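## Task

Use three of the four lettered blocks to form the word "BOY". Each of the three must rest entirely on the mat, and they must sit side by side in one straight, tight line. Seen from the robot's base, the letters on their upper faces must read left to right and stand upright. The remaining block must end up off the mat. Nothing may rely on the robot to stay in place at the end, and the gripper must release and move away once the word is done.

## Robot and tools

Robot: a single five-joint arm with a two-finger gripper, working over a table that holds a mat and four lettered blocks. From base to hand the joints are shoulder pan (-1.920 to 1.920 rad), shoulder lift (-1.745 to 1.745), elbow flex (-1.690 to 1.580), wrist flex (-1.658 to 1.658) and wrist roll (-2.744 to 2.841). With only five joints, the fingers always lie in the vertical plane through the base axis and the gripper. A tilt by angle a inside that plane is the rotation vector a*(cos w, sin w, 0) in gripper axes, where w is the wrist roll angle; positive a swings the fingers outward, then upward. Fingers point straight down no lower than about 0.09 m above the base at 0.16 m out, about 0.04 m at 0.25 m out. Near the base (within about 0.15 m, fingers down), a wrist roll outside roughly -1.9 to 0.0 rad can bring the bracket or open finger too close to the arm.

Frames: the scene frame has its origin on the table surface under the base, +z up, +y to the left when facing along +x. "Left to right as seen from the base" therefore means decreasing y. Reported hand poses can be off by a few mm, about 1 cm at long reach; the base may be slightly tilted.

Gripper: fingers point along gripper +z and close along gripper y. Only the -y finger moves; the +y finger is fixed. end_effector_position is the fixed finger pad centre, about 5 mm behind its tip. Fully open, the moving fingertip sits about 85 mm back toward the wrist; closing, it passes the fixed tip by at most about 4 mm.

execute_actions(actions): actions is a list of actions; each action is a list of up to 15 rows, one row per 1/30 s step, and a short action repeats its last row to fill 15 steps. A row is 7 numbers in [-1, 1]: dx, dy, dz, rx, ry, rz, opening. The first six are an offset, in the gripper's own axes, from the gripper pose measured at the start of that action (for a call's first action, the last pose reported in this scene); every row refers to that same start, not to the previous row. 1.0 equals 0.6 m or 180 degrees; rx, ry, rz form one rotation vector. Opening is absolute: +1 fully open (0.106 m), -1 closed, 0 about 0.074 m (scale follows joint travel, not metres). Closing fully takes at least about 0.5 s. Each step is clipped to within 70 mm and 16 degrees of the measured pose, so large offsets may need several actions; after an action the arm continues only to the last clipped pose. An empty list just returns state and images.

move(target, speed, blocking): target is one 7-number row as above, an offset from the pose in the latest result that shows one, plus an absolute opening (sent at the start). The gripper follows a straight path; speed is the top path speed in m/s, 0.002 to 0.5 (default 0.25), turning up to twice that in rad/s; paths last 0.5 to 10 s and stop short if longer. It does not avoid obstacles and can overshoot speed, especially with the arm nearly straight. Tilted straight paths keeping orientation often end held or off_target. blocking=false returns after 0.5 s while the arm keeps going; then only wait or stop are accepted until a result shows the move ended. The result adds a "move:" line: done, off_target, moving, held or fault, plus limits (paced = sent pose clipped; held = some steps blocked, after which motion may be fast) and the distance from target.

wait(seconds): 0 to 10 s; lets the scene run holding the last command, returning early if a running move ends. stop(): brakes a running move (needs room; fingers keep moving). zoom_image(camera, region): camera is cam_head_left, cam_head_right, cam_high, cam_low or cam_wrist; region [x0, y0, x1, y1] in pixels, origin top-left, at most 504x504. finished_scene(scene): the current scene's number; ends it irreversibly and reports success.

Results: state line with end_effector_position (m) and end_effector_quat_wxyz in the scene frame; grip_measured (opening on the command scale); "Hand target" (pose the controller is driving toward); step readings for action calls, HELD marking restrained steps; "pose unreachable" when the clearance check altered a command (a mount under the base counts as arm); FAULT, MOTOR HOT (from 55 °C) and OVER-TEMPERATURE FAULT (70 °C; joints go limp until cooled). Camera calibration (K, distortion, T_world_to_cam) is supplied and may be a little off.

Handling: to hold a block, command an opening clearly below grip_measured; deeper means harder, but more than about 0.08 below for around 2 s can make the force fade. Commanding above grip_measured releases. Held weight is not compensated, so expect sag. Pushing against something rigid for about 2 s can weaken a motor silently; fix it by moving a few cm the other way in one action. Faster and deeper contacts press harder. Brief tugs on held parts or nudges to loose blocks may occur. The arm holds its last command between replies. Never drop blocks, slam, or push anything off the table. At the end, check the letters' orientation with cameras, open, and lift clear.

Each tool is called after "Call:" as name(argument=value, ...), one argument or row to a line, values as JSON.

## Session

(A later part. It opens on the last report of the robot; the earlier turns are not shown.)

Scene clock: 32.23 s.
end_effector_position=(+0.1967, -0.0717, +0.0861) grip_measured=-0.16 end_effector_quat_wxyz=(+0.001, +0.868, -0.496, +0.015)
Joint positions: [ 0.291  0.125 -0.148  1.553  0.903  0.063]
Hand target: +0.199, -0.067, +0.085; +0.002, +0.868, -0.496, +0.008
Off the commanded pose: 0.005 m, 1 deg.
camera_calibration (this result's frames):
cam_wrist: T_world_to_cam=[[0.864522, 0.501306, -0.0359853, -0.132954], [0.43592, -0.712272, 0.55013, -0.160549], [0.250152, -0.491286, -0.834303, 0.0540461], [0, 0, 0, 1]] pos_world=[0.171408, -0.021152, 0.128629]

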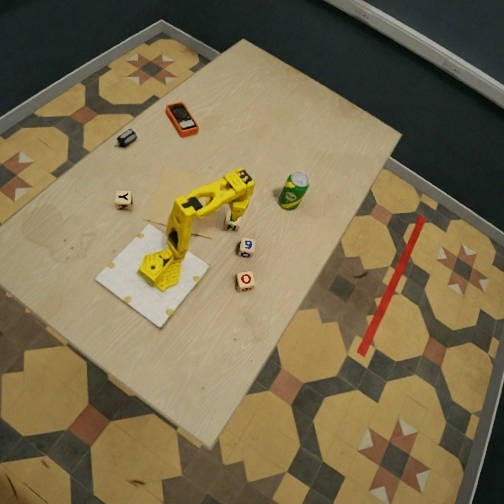

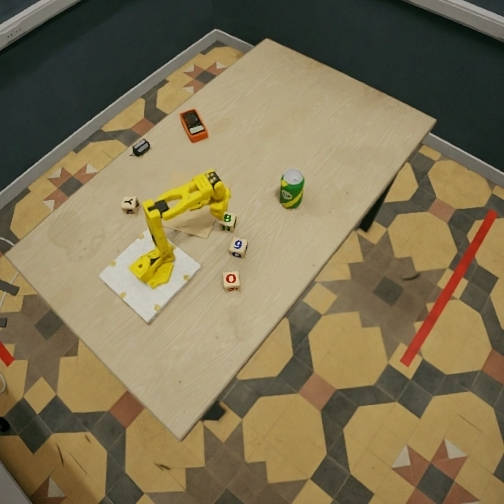

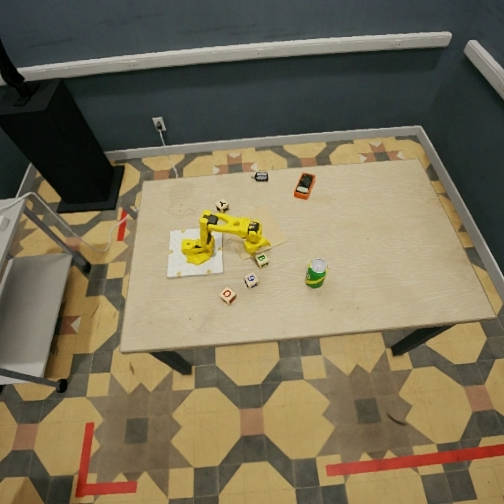

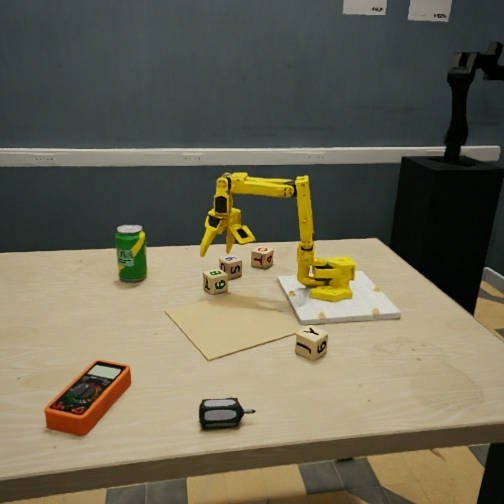

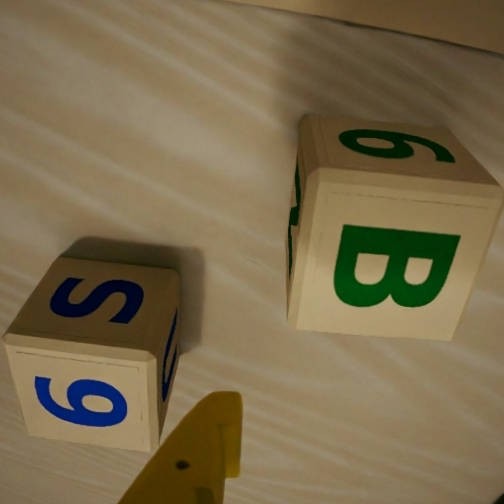

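Call:
execute_actions(
  actions=[],
)

Call:
zoom_image(
  camera="cam_wrist",
  region=[252, 100, 504, 352],
)

Scene clock: 32.50 s.
end_effector_position=(+0.1993, -0.0691, +0.0873) grip_measured=-0.16 end_effector_quat_wxyz=(-0.000, +0.868, -0.496, +0.017)
Joint positions: [ 0.275  0.134 -0.169  1.561  0.889  0.063]
Hand target: +0.199, -0.067, +0.085; +0.002, +0.869, -0.496, +0.008
Off the commanded pose: 0.003 m, 2 deg.
camera_calibration (this result's frames):
cam_wrist: T_world_to_cam=[[0.863888, 0.502636, -0.0324699, -0.136544], [0.434528, -0.711125, 0.552709, -0.160355], [0.254721, -0.491588, -0.832742, 0.0546403], [0, 0, 0, 1]] pos_world=[0.17372, -0.0185395, 0.129697]

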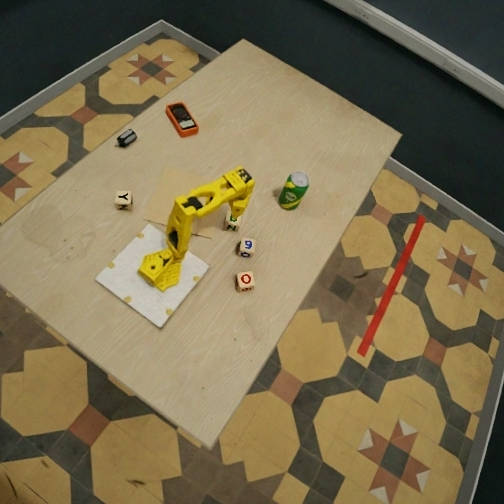

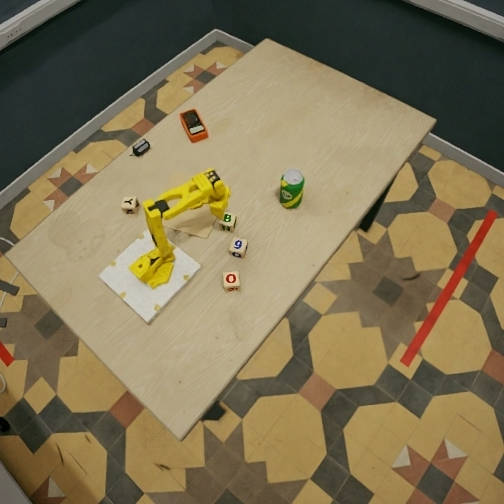

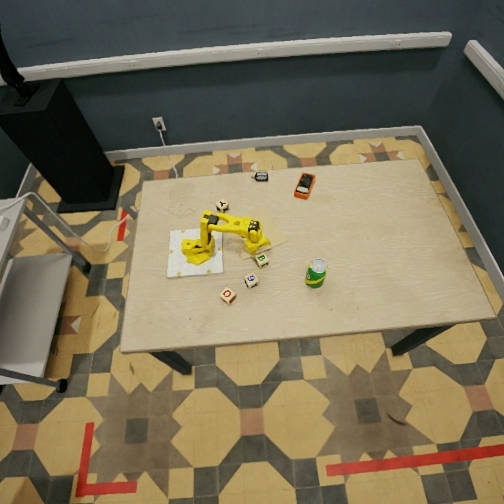

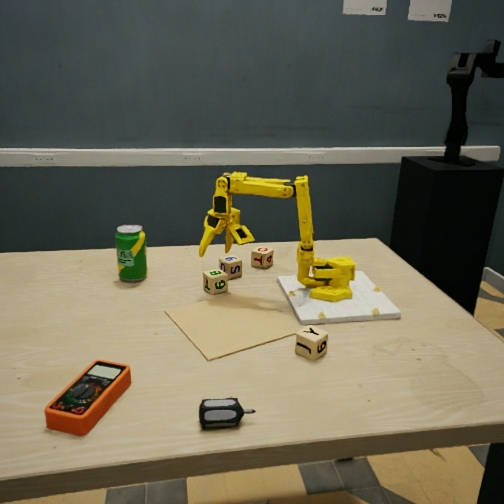

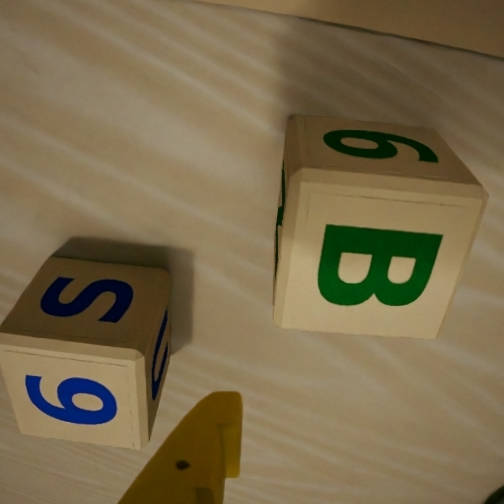

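Region (252, 100, 504, 352) of cam_wrist's 504x504 image, scaled by 2.000.

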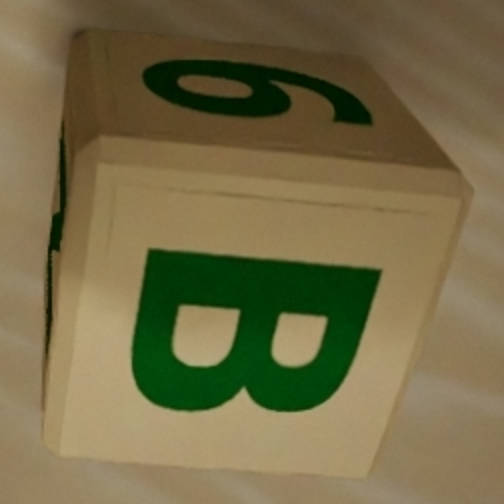

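Call:
execute_actions(
  actions=[
    [[-0.0015,-0.0012,0.0044,-0.0038,-0.0045,0.0035,-0.15],[0.0002,-0.001,0.0067,-0.004,-0.0048,0.0069,-0.15],[0.0024,-0.0008,0.012,-0.0044,-0.0053,0.0115,-0.15],[0.0045,-0.0005,0.0206,-0.0049,-0.0061,0.0161,-0.15],[0.0059,-0.0002,0.0323,-0.0057,-0.0072,0.0196,-0.15],[0.0072,0.0001,0.0463,-0.0067,-0.0086,0.023,-0.15],[0.0067,0.0004,0.0615,-0.0078,-0.01,0.023,-0.15],[0.0063,0.0007,0.0767,-0.0088,-0.0115,0.023,-0.15],[0.0059,0.0009,0.0907,-0.0098,-0.0129,0.023,-0.15],[0.0055,0.0011,0.1024,-0.0106,-0.014,0.023,-0.15],[0.0052,0.0013,0.111,-0.0112,-0.0148,0.023,-0.15],[0.005,0.0014,0.1163,-0.0115,-0.0153,0.023,-0.15],[0.005,0.0014,0.1186,-0.0117,-0.0156,0.023,-0.15],[0.005,0.0014,0.119,-0.0117,-0.0156,0.023,-0.15]],
  ],
)

Scene clock: 36.00 s.
end_effector_position=(+0.2014, -0.0707, +0.0245) grip_measured=-0.16 end_effector_quat_wxyz=(+0.006, +0.855, -0.518, -0.008)
Joint positions: [0.278 0.315 0.052 1.211 0.84  0.063]
Hand target: +0.200, -0.072, +0.017; +0.007, +0.850, -0.527, -0.013
Off the commanded pose: 0.009 m, 1 deg.
Step readings (end_effector_position):
0: (+0.1993, -0.0691, +0.0873)
1: (+0.1992, -0.0691, +0.0870)
2: (+0.1994, -0.0691, +0.0870)
4: (+0.1994, -0.0691, +0.0845)
8: (+0.2017, -0.0705, +0.0678)
15: end_effector_position above
camera_calibration (this result's frames):
cam_wrist: T_world_to_cam=[[0.886645, 0.457442, -0.0678754, -0.146524], [0.422751, -0.742255, 0.519942, -0.12666], [0.187462, -0.489699, -0.851501, 0.0151524], [0, 0, 0, 1]] pos_world=[0.18062, -0.0195676, 0.0688127]

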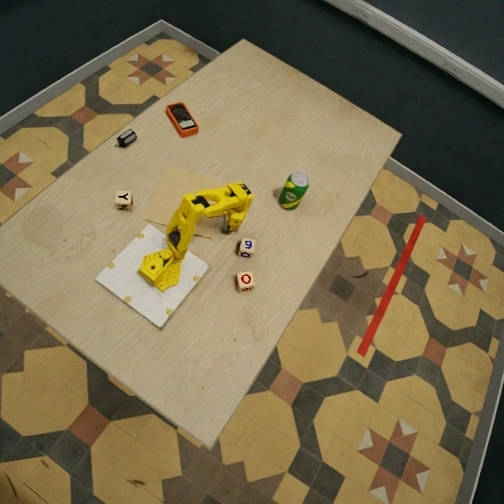

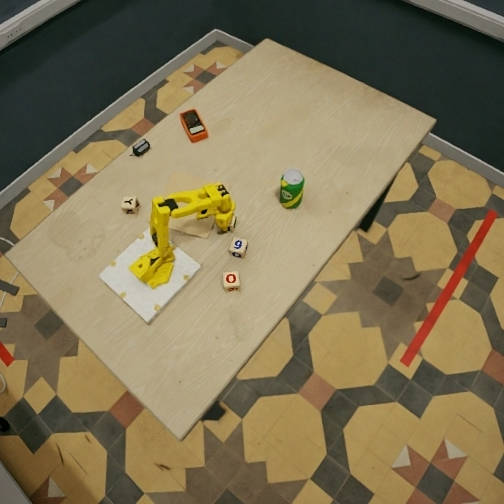

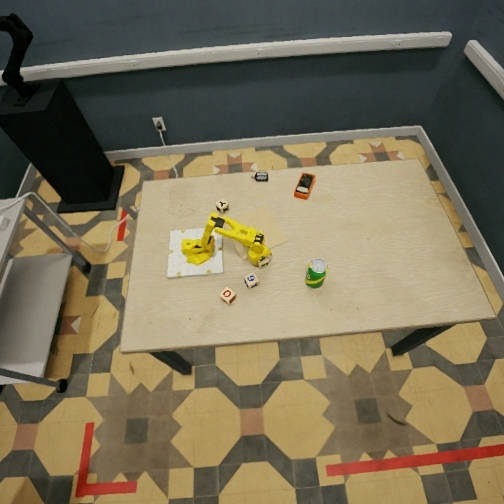

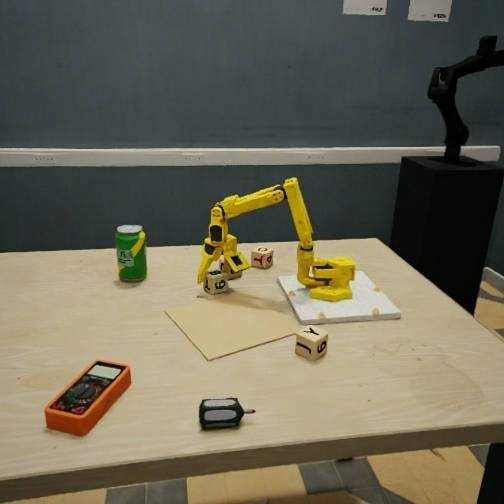

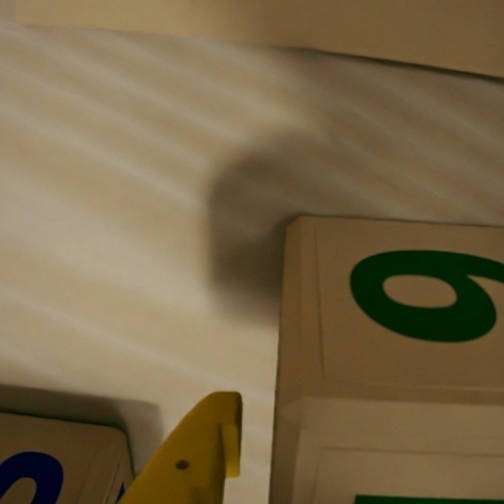

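Call:
execute_actions(
  actions=[],
)

Scene clock: 36.23 s.
end_effector_position=(+0.2043, -0.0720, +0.0221) grip_measured=-0.16 end_effector_quat_wxyz=(+0.004, +0.855, -0.519, +0.000)
Joint positions: [0.28  0.326 0.053 1.182 0.84  0.063]
Hand target: +0.199, -0.073, +0.016; +0.007, +0.850, -0.527, -0.014
Off the commanded pose: 0.007 m, 2 deg.
camera_calibration (this result's frames):
cam_wrist: T_world_to_cam=[[0.888286, 0.455868, -0.0559779, -0.149392], [0.413263, -0.740125, 0.530498, -0.125782], [0.200406, -0.494368, -0.845836, 0.00885761], [0, 0, 0, 1]] pos_world=[0.182908, -0.0206123, 0.0658564]

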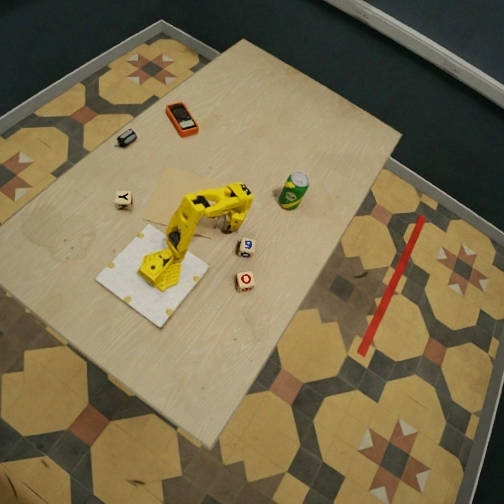

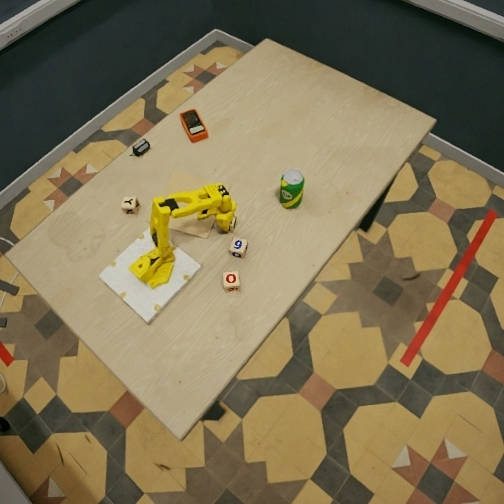

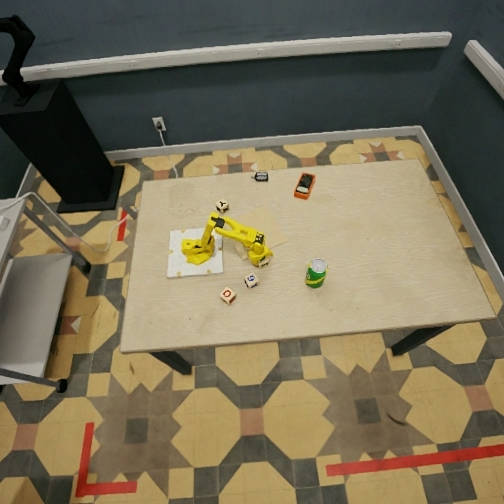

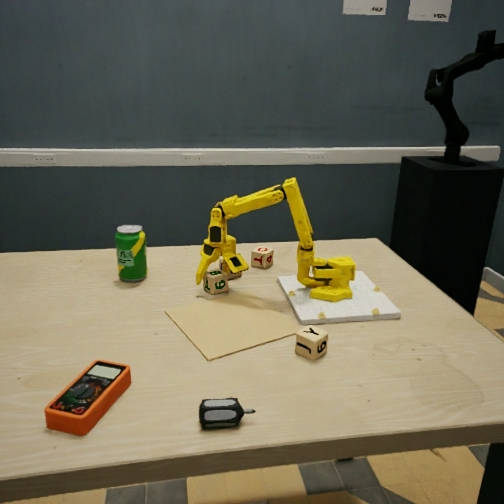

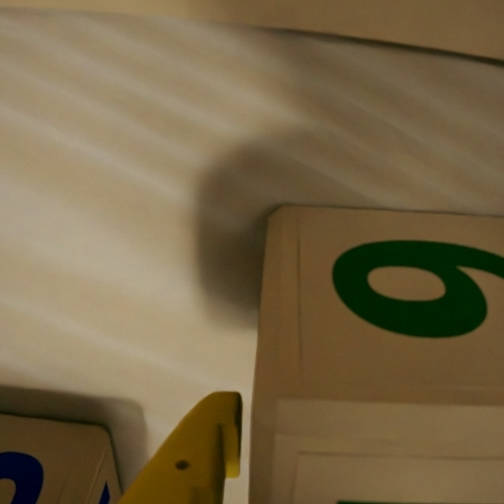

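Call:
execute_actions(
  actions=[
    [[-0.0025,0.007,0.009,-0.0063,-0.0066,0.008,-0.2],[-0.0025,0.005,0.0085,-0.0063,-0.0066,0.009,-0.24],[-0.0025,0.003,0.008,-0.0063,-0.0066,0.01,-0.28],[-0.003,0.001,0.008,-0.0063,-0.0066,0.011,-0.31],[-0.003,-0.001,0.008,-0.0063,-0.0066,0.011,-0.34],[-0.003,-0.003,0.008,-0.0063,-0.0066,0.011,-0.37],[-0.003,-0.005,0.008,-0.0063,-0.0066,0.011,-0.39],[-0.003,-0.0065,0.008,-0.0063,-0.0066,0.011,-0.41],[-0.003,-0.007,0.008,-0.0063,-0.0066,0.011,-0.43],[-0.003,-0.007,0.008,-0.0063,-0.0066,0.011,-0.45],[-0.003,-0.007,0.008,-0.0063,-0.0066,0.011,-0.47],[-0.003,-0.007,0.008,-0.0063,-0.0066,0.011,-0.49],[-0.003,-0.007,0.008,-0.0063,-0.0066,0.011,-0.5],[-0.003,-0.007,0.008,-0.0063,-0.0066,0.011,-0.51],[-0.003,-0.007,0.008,-0.0063,-0.0066,0.011,-0.51]],
  ],
)

Scene clock: 37.67 s.
end_effector_position=(+0.2078, -0.0711, +0.0206) grip_measured=-0.44 end_effector_quat_wxyz=(+0.005, +0.845, -0.534, -0.004)
Joint positions: [ 0.272  0.37  -0.002  1.202  0.797  0.044]
Hand target: +0.207, -0.068, +0.017; +0.007, +0.846, -0.533, -0.013
Off the commanded pose: 0.004 m, 1 deg.
Step readings (end_effector_position):
0: (+0.2043, -0.0720, +0.0221)
1: (+0.2043, -0.0720, +0.0221)
2: (+0.2043, -0.0719, +0.0221)
4: (+0.2039, -0.0718, +0.0212)
8: (+0.2054, -0.0714, +0.0196)
15: end_effector_position above
camera_calibration (this result's frames):
cam_wrist: T_world_to_cam=[[0.903335, 0.424351, -0.0625498, -0.158216], [0.391355, -0.755688, 0.525145, -0.122214], [0.175578, -0.498861, -0.848711, 0.0122085], [0, 0, 0, 1]] pos_world=[0.188608, -0.0191262, 0.0646452]

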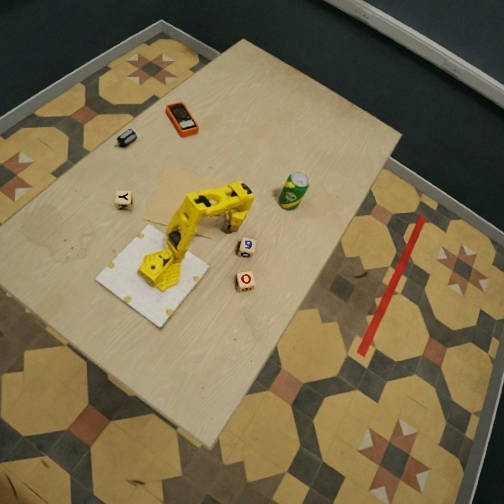

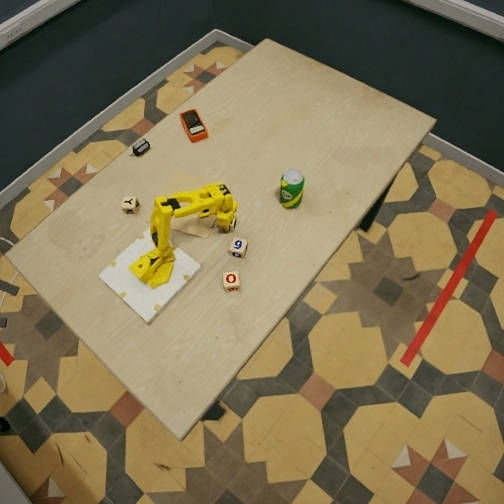

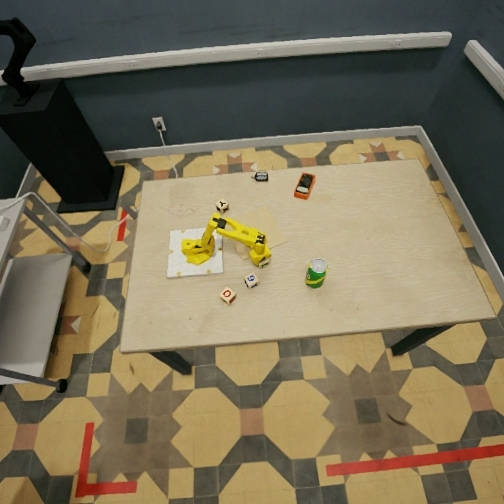

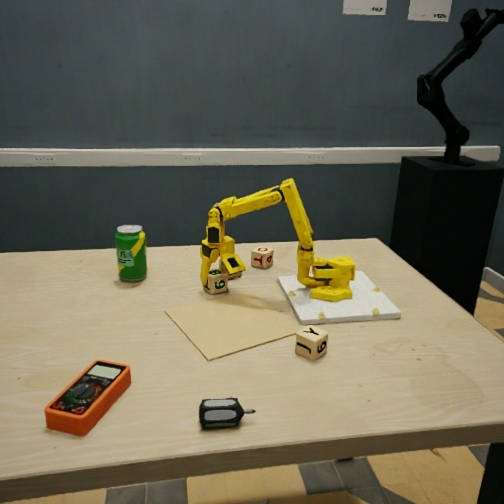

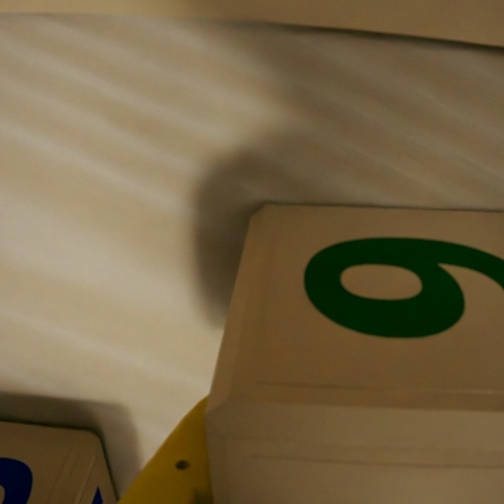

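Call:
execute_actions(
  actions=[
    [[-0.003,0,-0.0017,0,0,0,-0.51],[-0.003,0,-0.005,0,0,0,-0.51],[-0.003,0,-0.01,0,0,0,-0.51],[-0.0031,0,-0.0167,0,0,0,-0.51],[-0.0037,-0.0001,-0.0233,0,0,0,-0.51],[-0.0051,-0.0003,-0.03,0,0,0,-0.51],[-0.0078,-0.0007,-0.0367,0,0,0,-0.51],[-0.012,-0.0012,-0.0417,0,0,0,-0.51],[-0.0177,-0.002,-0.0458,0,0,0,-0.51],[-0.0252,-0.0031,-0.0483,0,0,0,-0.51],[-0.0344,-0.0043,-0.05,0,0,0,-0.51],[-0.0453,-0.0059,-0.05,0,0,0,-0.51],[-0.0578,-0.0076,-0.05,0,0,0,-0.51],[-0.0718,-0.0095,-0.05,0,0,0,-0.51],[-0.0871,-0.0117,-0.05,0,0,0,-0.51]],
    [[-0.0606,-0.0084,-0.002,0,0,0,-0.51],[-0.078,-0.0108,-0.002,0,0,0,-0.51],[-0.0961,-0.0133,-0.002,0,0,0,-0.51],[-0.1146,-0.0159,-0.002,0,0,0,-0.51],[-0.1332,-0.0185,-0.002,0,0,0,-0.51],[-0.1517,-0.021,-0.002,0,0,0,-0.51],[-0.1698,-0.0235,-0.002,0,0,0,-0.51],[-0.1872,-0.0259,-0.002,0,0,0,-0.51],[-0.2037,-0.0282,-0.002,0,0,0,-0.51],[-0.219,-0.0303,-0.002,0,0,0,-0.51],[-0.233,-0.0323,-0.002,0,0,0,-0.51],[-0.2456,-0.034,-0.002,0,0,0,-0.51],[-0.2564,-0.0355,-0.002,0,0,0,-0.51],[-0.2656,-0.0368,-0.002,0,0,0,-0.51],[-0.2731,-0.0378,-0.002,0,0,0,-0.51]],
    [[-0.0408,-0.0057,0.0001,0,0,0.003,-0.51],[-0.045,-0.0062,0.001,0,0,0.006,-0.51],[-0.0477,-0.0064,0.0031,0,0,0.009,-0.51],[-0.0491,-0.0063,0.0065,0,0,0.012,-0.51],[-0.0495,-0.0061,0.0111,0,0,0.015,-0.51],[-0.0495,-0.0057,0.0166,0,0,0.018,-0.51],[-0.0494,-0.0053,0.0225,0,0,0.02,-0.51],[-0.0492,-0.0049,0.0284,0,0,0.02,-0.51],[-0.0491,-0.0045,0.0339,0,0,0.02,-0.51],[-0.049,-0.0042,0.0385,0,0,0.02,-0.51],[-0.049,-0.0039,0.0419,0,0,0.02,-0.51],[-0.0489,-0.0038,0.044,0,0,0.02,-0.51],[-0.0489,-0.0037,0.0449,0,0,0.02,-0.51],[-0.0489,-0.0037,0.045,0,0,0.02,-0.51]],
  ],
)

Scene clock: 45.10 s.
end_effector_position=(+0.1423, +0.1160, +0.0297) grip_measured=-0.45 end_effector_quat_wxyz=(+0.003, +0.832, -0.555, -0.004)
Joint positions: [-0.706  0.062  0.362  1.144 -0.231  0.043]
Hand target: +0.139, +0.116, +0.025; +0.011, +0.832, -0.554, -0.007
Off the commanded pose: 0.006 m, 1 deg.
Step readings (end_effector_position; steps 1 to 15: 1st action; 16 to 30: 2nd action; 31 to 45: 3rd action):
0: (+0.2079, -0.0711, +0.0208)
1: (+0.2079, -0.0711, +0.0208)
2: (+0.2080, -0.0712, +0.0211)
4: (+0.2071, -0.0709, +0.0229)
8: (+0.2042, -0.0691, +0.0323)
15: (+0.2004, -0.0452, +0.0487)
16: (+0.1976, -0.0385, +0.0489)
17: (+0.1947, -0.0307, +0.0491)
19: (+0.1870, -0.0138, +0.0485)
23: (+0.1728, +0.0242, +0.0489)
30: (+0.1515, +0.0896, +0.0511)
31: (+0.1492, +0.0965, +0.0516)
32: (+0.1468, +0.1021, +0.0518)
34: (+0.1427, +0.1091, +0.0504)
38: (+0.1420, +0.1152, +0.0443)
45: end_effector_position above
camera_calibration (this result's frames):
cam_wrist: T_world_to_cam=[[0.923225, 0.379621, -0.0595361, -0.175615], [0.352523, -0.775085, 0.524376, 0.04786], [0.152919, -0.505105, -0.849403, 0.128706], [0, 0, 0, 1]] pos_world=[0.125579, 0.168773, 0.0737709]

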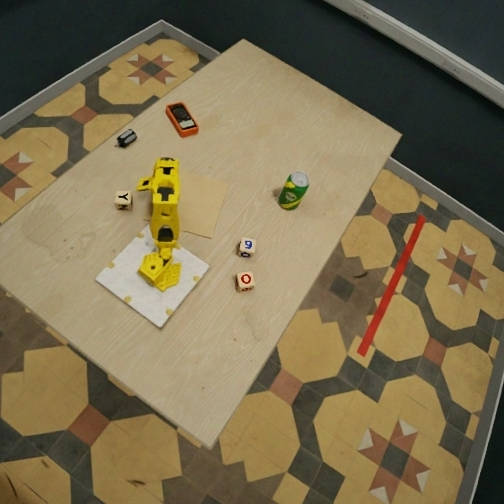

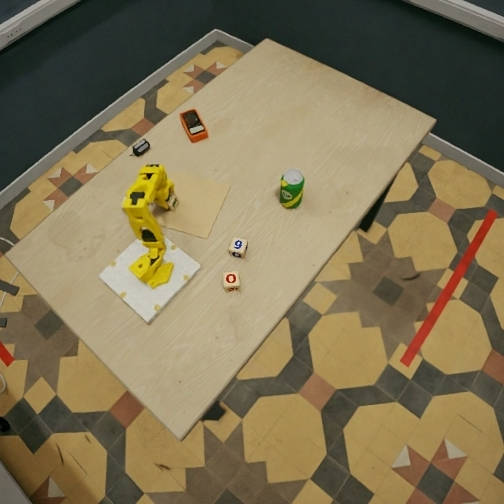

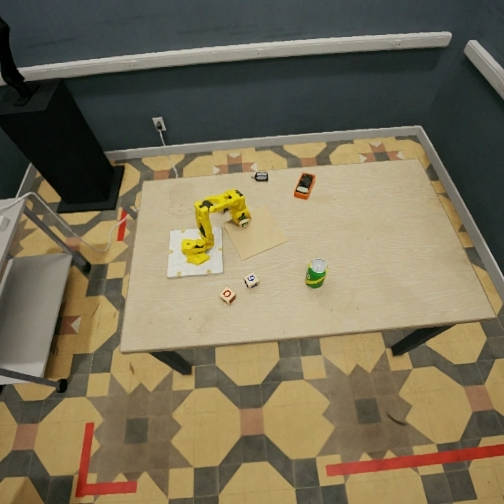

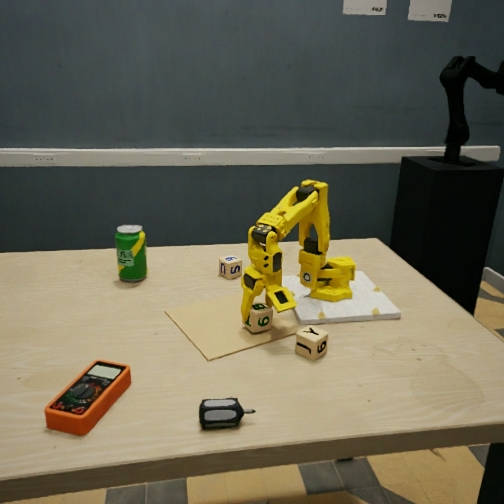

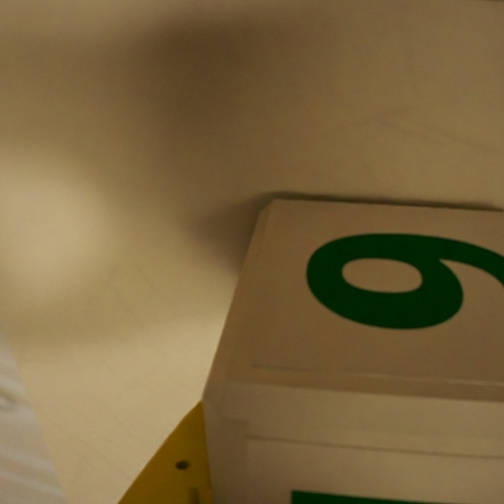

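Call:
execute_actions(
  actions=[
    [[-0.002,0.005,0.0095,-0.0053,0.0012,0,-0.51],[-0.002,0.005,0.0112,-0.0053,0.0012,0,-0.51],[-0.002,0.005,0.0128,-0.0053,0.0012,0,-0.51],[-0.002,0.005,0.0145,-0.0053,0.0012,0,-0.51],[-0.002,0.005,0.0145,-0.0053,0.0012,0,-0.47],[-0.002,0.005,0.0145,-0.0053,0.0012,0,-0.42],[-0.002,0.005,0.0145,-0.0053,0.0012,0,-0.36],[-0.002,0.006,0.0145,-0.0053,0.0012,0,-0.3],[-0.002,0.007,0.0128,-0.005,0.001,0,-0.24],[-0.002,0.007,0.0062,-0.004,0.001,0,-0.19],[-0.002,0.007,-0.0022,-0.003,0.0005,0,-0.15],[-0.002,0.007,-0.0122,-0.002,0,0,-0.15],[-0.002,0.007,-0.0238,-0.001,0,0,-0.15],[-0.002,0.007,-0.0355,0,0,0,-0.15],[-0.002,0.007,-0.0472,0,0,0,-0.15]],
    [[0,0,-0.0483,0,0,0,-0.15],[0.001,-0.0005,-0.0567,0,0,0,-0.15],[0.0033,-0.0015,-0.0633,0,0,0,-0.15],[0.0076,-0.0033,-0.0683,0,0,0,-0.15],[0.0144,-0.006,-0.0717,0,0,0,-0.15],[0.0239,-0.0095,-0.0742,0,0,0,-0.15],[0.0364,-0.0136,-0.075,0,0,0,-0.15],[0.0517,-0.0178,-0.075,0,0,0,-0.15],[0.0695,-0.0215,-0.075,0,0,0,-0.15],[0.0892,-0.0245,-0.075,0,0,0,-0.15],[0.1101,-0.0262,-0.075,0,0,0,-0.15],[0.1313,-0.0265,-0.075,0,0,0,-0.15],[0.1527,-0.0254,-0.075,0,0,0,-0.15],[0.1741,-0.0229,-0.075,0,0,0,-0.15],[0.1955,-0.0188,-0.075,0,0,0,-0.15]],
    [[0.0984,0.0111,0.002,0,0,-0.0005,-0.15],[0.1195,0.0176,0.002,0,0,-0.002,-0.15],[0.1402,0.0256,0.002,0,0,-0.0044,-0.15],[0.1605,0.0351,0.002,0,0,-0.0078,-0.15],[0.1804,0.046,0.002,0,0,-0.0121,-0.15],[0.1995,0.0583,0.002,0,0,-0.0172,-0.15],[0.2179,0.0719,0.002,0,0,-0.0231,-0.15],[0.2355,0.0869,0.002,0,0,-0.0296,-0.15],[0.2522,0.1032,0.002,0,0,-0.0366,-0.15],[0.2678,0.1206,0.002,0,0,-0.0442,-0.15],[0.2824,0.1392,0.002,0,0,-0.0521,-0.15],[0.2958,0.1589,0.002,0,0,-0.0602,-0.15],[0.3079,0.1795,0.002,0,0,-0.0684,-0.15],[0.3186,0.2011,0.002,0,0,-0.0767,-0.15],[0.3279,0.2235,0.002,0,0,-0.0848,-0.15]],
    [[0.0316,0.1047,0.002,0,0,-0.0419,-0.15],[0.0339,0.1262,0.003,0,0,-0.0503,-0.15],[0.0349,0.1452,0.004,0,0,-0.0582,-0.15],[0.0351,0.1611,0.005,0,0,-0.0655,-0.15],[0.0347,0.1736,0.006,0,0,-0.072,-0.15],[0.0341,0.1826,0.007,0,0,-0.0777,-0.15],[0.0337,0.1884,0.008,0,0,-0.0825,-0.15],[0.0334,0.1915,0.008,0,0,-0.0863,-0.15],[0.0333,0.1926,0.008,0,0,-0.0891,-0.15],[0.0333,0.1928,0.008,0,0,-0.0907,-0.15],[0.0333,0.1928,0.008,0,0,-0.0913,-0.15]],
  ],
)

Scene clock: 56.63 s.
end_effector_position=(+0.0665, -0.2104, +0.0830) grip_measured=-0.16 end_effector_quat_wxyz=(+0.027, +0.924, -0.382, +0.015)
Joint positions: [ 1.205  0.122 -0.1    1.487  2.071  0.063]
Hand target: +0.065, -0.212, +0.081; +0.023, +0.925, -0.380, +0.011
Off the commanded pose: 0.003 m, 2 deg.
Step readings (end_effector_position; steps 1 to 15: 1st action; 16 to 30: 2nd action; 31 to 45: 3rd action; 46 to 60: 4th action):
0: (+0.1432, +0.1171, +0.0291)
1: (+0.1430, +0.1169, +0.0289)
2: (+0.1429, +0.1169, +0.0287)
4: (+0.1426, +0.1167, +0.0275)
8: (+0.1428, +0.1168, +0.0262)
15: (+0.1393, +0.1139, +0.0381)
16: (+0.1391, +0.1138, +0.0435)
17: (+0.1394, +0.1139, +0.0497)
19: (+0.1397, +0.1141, +0.0618)
23: (+0.1486, +0.1069, +0.0780)
30: (+0.1810, +0.0518, +0.0837)
31: (+0.1847, +0.0407, +0.0840)
32: (+0.1871, +0.0286, +0.0840)
34: (+0.1898, +0.0033, +0.0843)
38: (+0.1881, -0.0490, +0.0846)
45: (+0.1560, -0.1369, +0.0850)
46: (+0.1478, -0.1482, +0.0854)
47: (+0.1385, -0.1581, +0.0858)
49: (+0.1168, -0.1749, +0.0857)
53: (+0.0794, -0.1991, +0.0851)
60: end_effector_position above
camera_calibration (this result's frames):
cam_wrist: T_world_to_cam=[[0.709439, 0.699222, -0.0882367, 0.105309], [0.61295, -0.550365, 0.566913, -0.179941], [0.347836, -0.456275, -0.819038, 0.0155449], [0, 0, 0, 1]] pos_world=[0.0301777, -0.165575, 0.124035]

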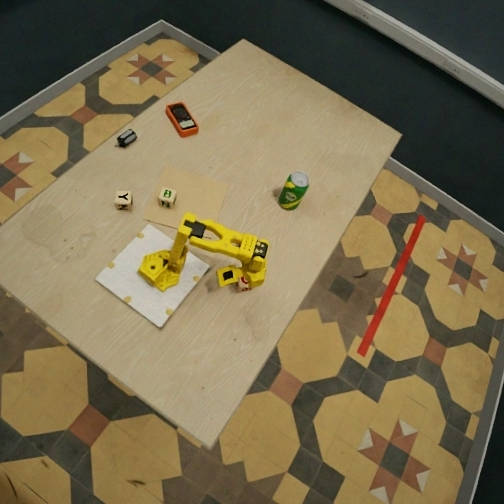

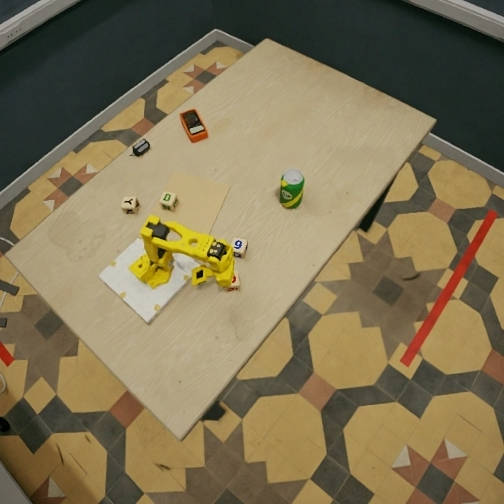

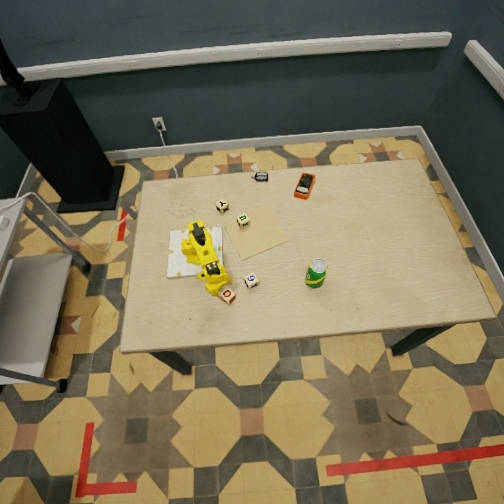

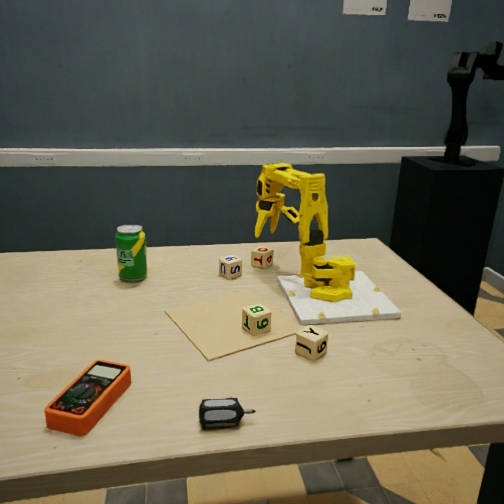

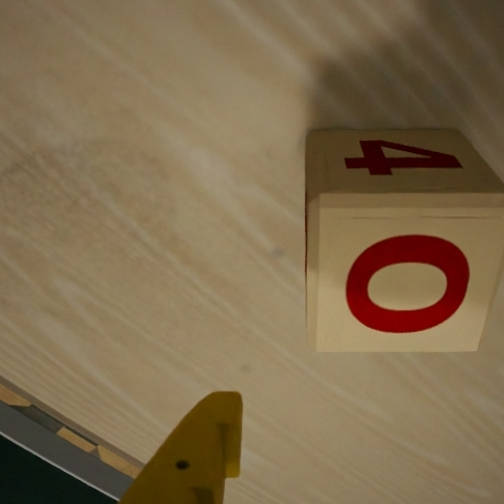

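Call:
execute_actions(
  actions=[],
)

Call:
zoom_image(
  camera="cam_wrist",
  region=[252, 110, 504, 362],
)

Scene clock: 57.33 s.
end_effector_position=(+0.0665, -0.2115, +0.0836) grip_measured=-0.16 end_effector_quat_wxyz=(+0.029, +0.925, -0.380, +0.017)
Joint positions: [ 1.207  0.125 -0.108  1.487  2.078  0.063]
Hand target: +0.064, -0.212, +0.081; +0.024, +0.925, -0.380, +0.011
Off the commanded pose: 0.004 m, 2 deg.
camera_calibration (this result's frames):
cam_wrist: T_world_to_cam=[[0.706279, 0.70212, -0.0905399, 0.107119], [0.614862, -0.544999, 0.570018, -0.180174], [0.350877, -0.458262, -0.816628, 0.0146445], [0, 0, 0, 1]] pos_world=[0.0299882, -0.166694, 0.12436]

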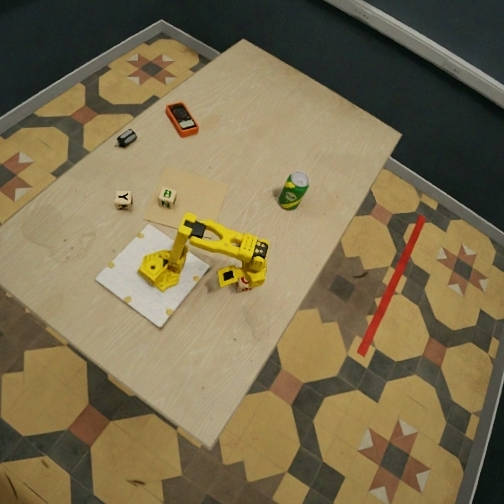

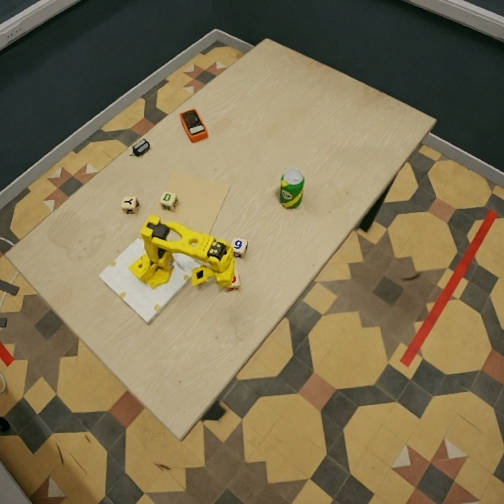

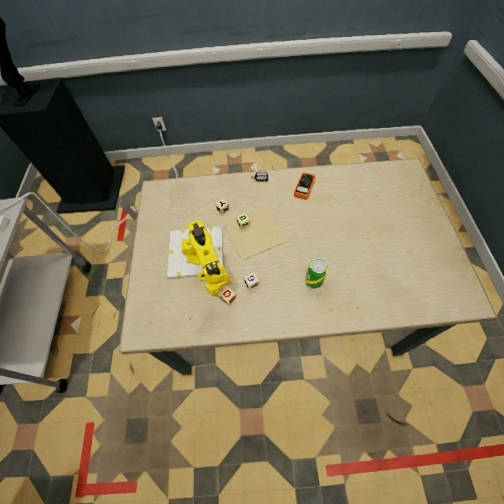

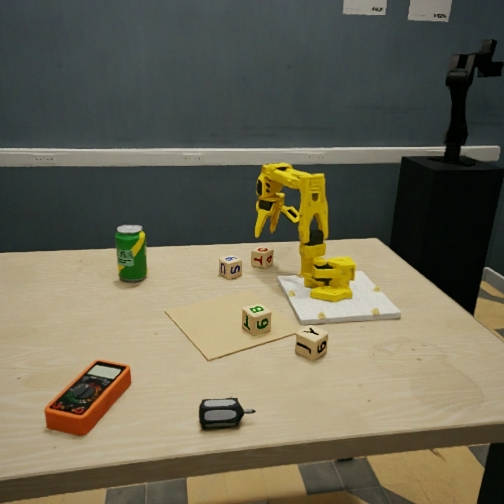

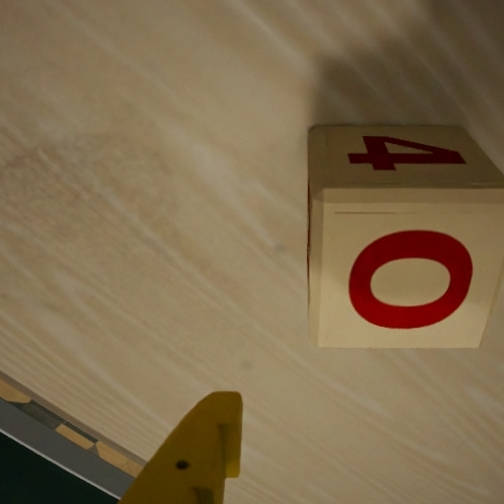

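Region (252, 110, 504, 362) of cam_wrist's 504x504 image, scaled by 2.000.

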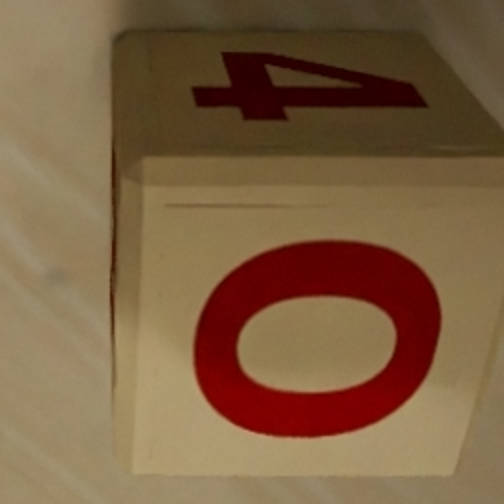

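Call:
execute_actions(
  actions=[
    [[-0.0023,0.0033,0.0047,0.0016,-0.0048,-0.0002,-0.15],[-0.0015,0.0021,0.0068,0.0019,-0.0052,-0.0012,-0.15],[0.0003,-0.0004,0.0118,0.0026,-0.0061,-0.0033,-0.15],[0.0027,-0.0039,0.02,0.0037,-0.0076,-0.0061,-0.15],[0.0053,-0.0079,0.031,0.0053,-0.0097,-0.0094,-0.15],[0.0075,-0.0116,0.0441,0.0072,-0.0122,-0.0122,-0.15],[0.0087,-0.0145,0.0585,0.0092,-0.0149,-0.0143,-0.15],[0.0089,-0.0162,0.0728,0.0112,-0.0175,-0.0153,-0.15],[0.0084,-0.017,0.0859,0.0131,-0.02,-0.0155,-0.15],[0.0078,-0.0174,0.0969,0.0147,-0.0221,-0.0155,-0.15],[0.0073,-0.0178,0.1051,0.0158,-0.0236,-0.0155,-0.15],[0.007,-0.018,0.1101,0.0165,-0.0245,-0.0155,-0.15],[0.0069,-0.0181,0.1122,0.0168,-0.0249,-0.0155,-0.15],[0.0069,-0.0181,0.1126,0.0169,-0.025,-0.0155,-0.15]],
  ],
)

Scene clock: 60.17 s.
end_effector_position=(+0.0753, -0.2110, +0.0244) grip_measured=-0.16 end_effector_quat_wxyz=(+0.001, +0.933, -0.360, -0.008)
Joint positions: [1.165 0.336 0.036 1.206 2.079 0.063]
Hand target: +0.077, -0.209, +0.017; -0.005, +0.934, -0.357, -0.014
Off the commanded pose: 0.009 m, 1 deg.
Step readings (end_effector_position):
0: (+0.0665, -0.2115, +0.0836)
1: (+0.0665, -0.2115, +0.0836)
2: (+0.0665, -0.2114, +0.0833)
4: (+0.0666, -0.2119, +0.0822)
8: (+0.0714, -0.2115, +0.0653)
15: end_effector_position above
camera_calibration (this result's frames):
cam_wrist: T_world_to_cam=[[0.674181, 0.736325, -0.0574894, 0.104009], [0.65218, -0.556988, 0.514223, -0.155538], [0.346615, -0.384173, -0.855728, -0.0195931], [0, 0, 0, 1]] pos_world=[0.0381088, -0.170745, 0.0691943]

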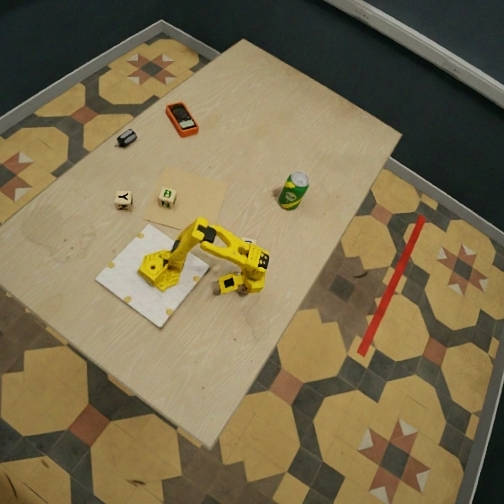

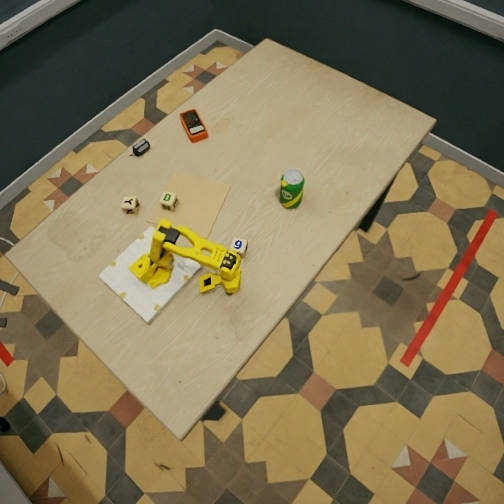

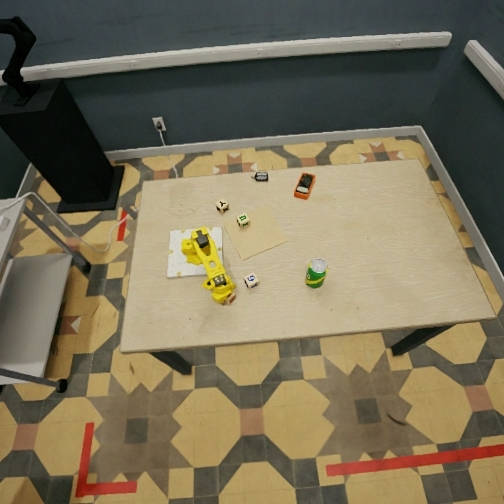

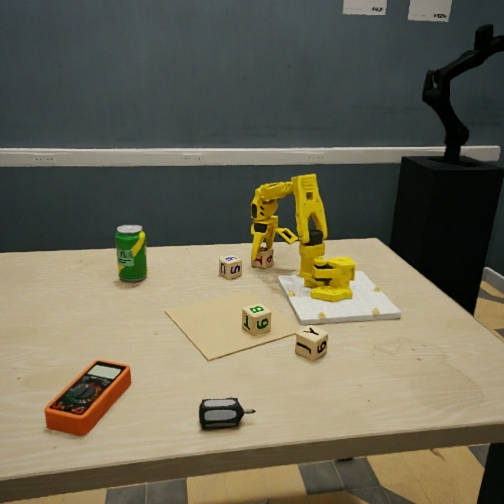

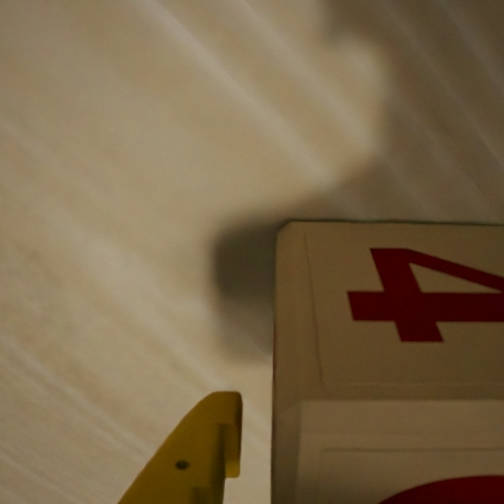

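Call:
execute_actions(
  actions=[],
)

Scene clock: 60.37 s.
end_effector_position=(+0.0756, -0.2118, +0.0212) grip_measured=-0.16 end_effector_quat_wxyz=(+0.001, +0.933, -0.360, -0.008)
Joint positions: [1.165 0.353 0.036 1.19  2.079 0.063]
Hand target: +0.077, -0.209, +0.017; -0.005, +0.934, -0.357, -0.014
Off the commanded pose: 0.006 m, 1 deg.
camera_calibration (this result's frames):
cam_wrist: T_world_to_cam=[[0.674181, 0.736325, -0.0574894, 0.104239], [0.65218, -0.556988, 0.514223, -0.154506], [0.346615, -0.384173, -0.855728, -0.022767], [0, 0, 0, 1]] pos_world=[0.0383812, -0.171558, 0.065961]

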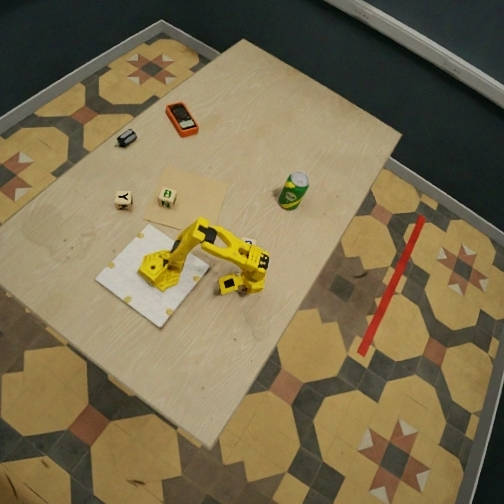

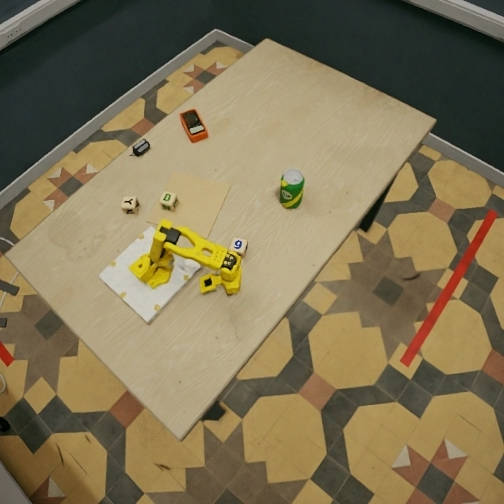

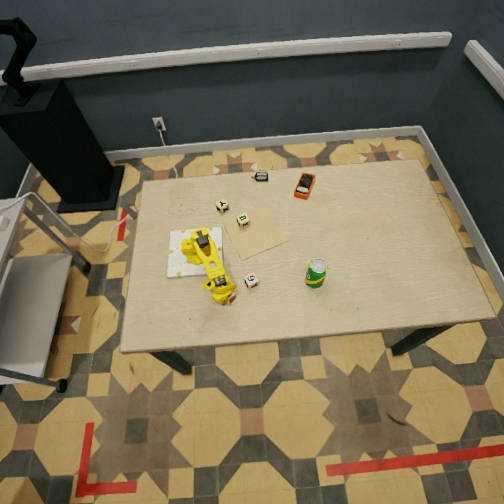

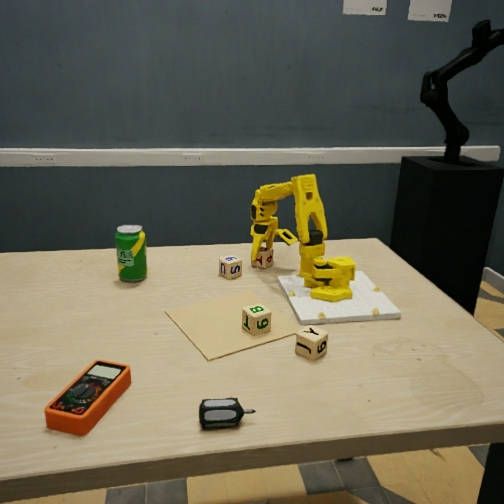

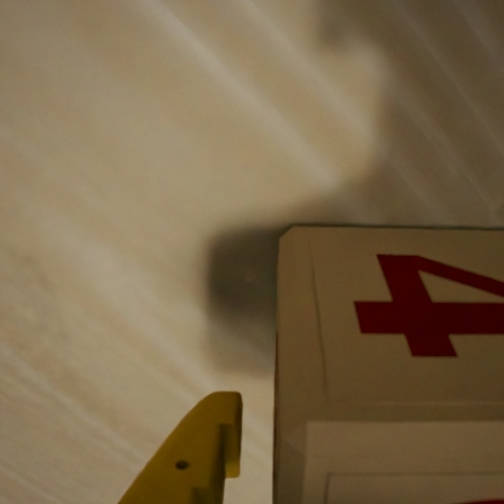

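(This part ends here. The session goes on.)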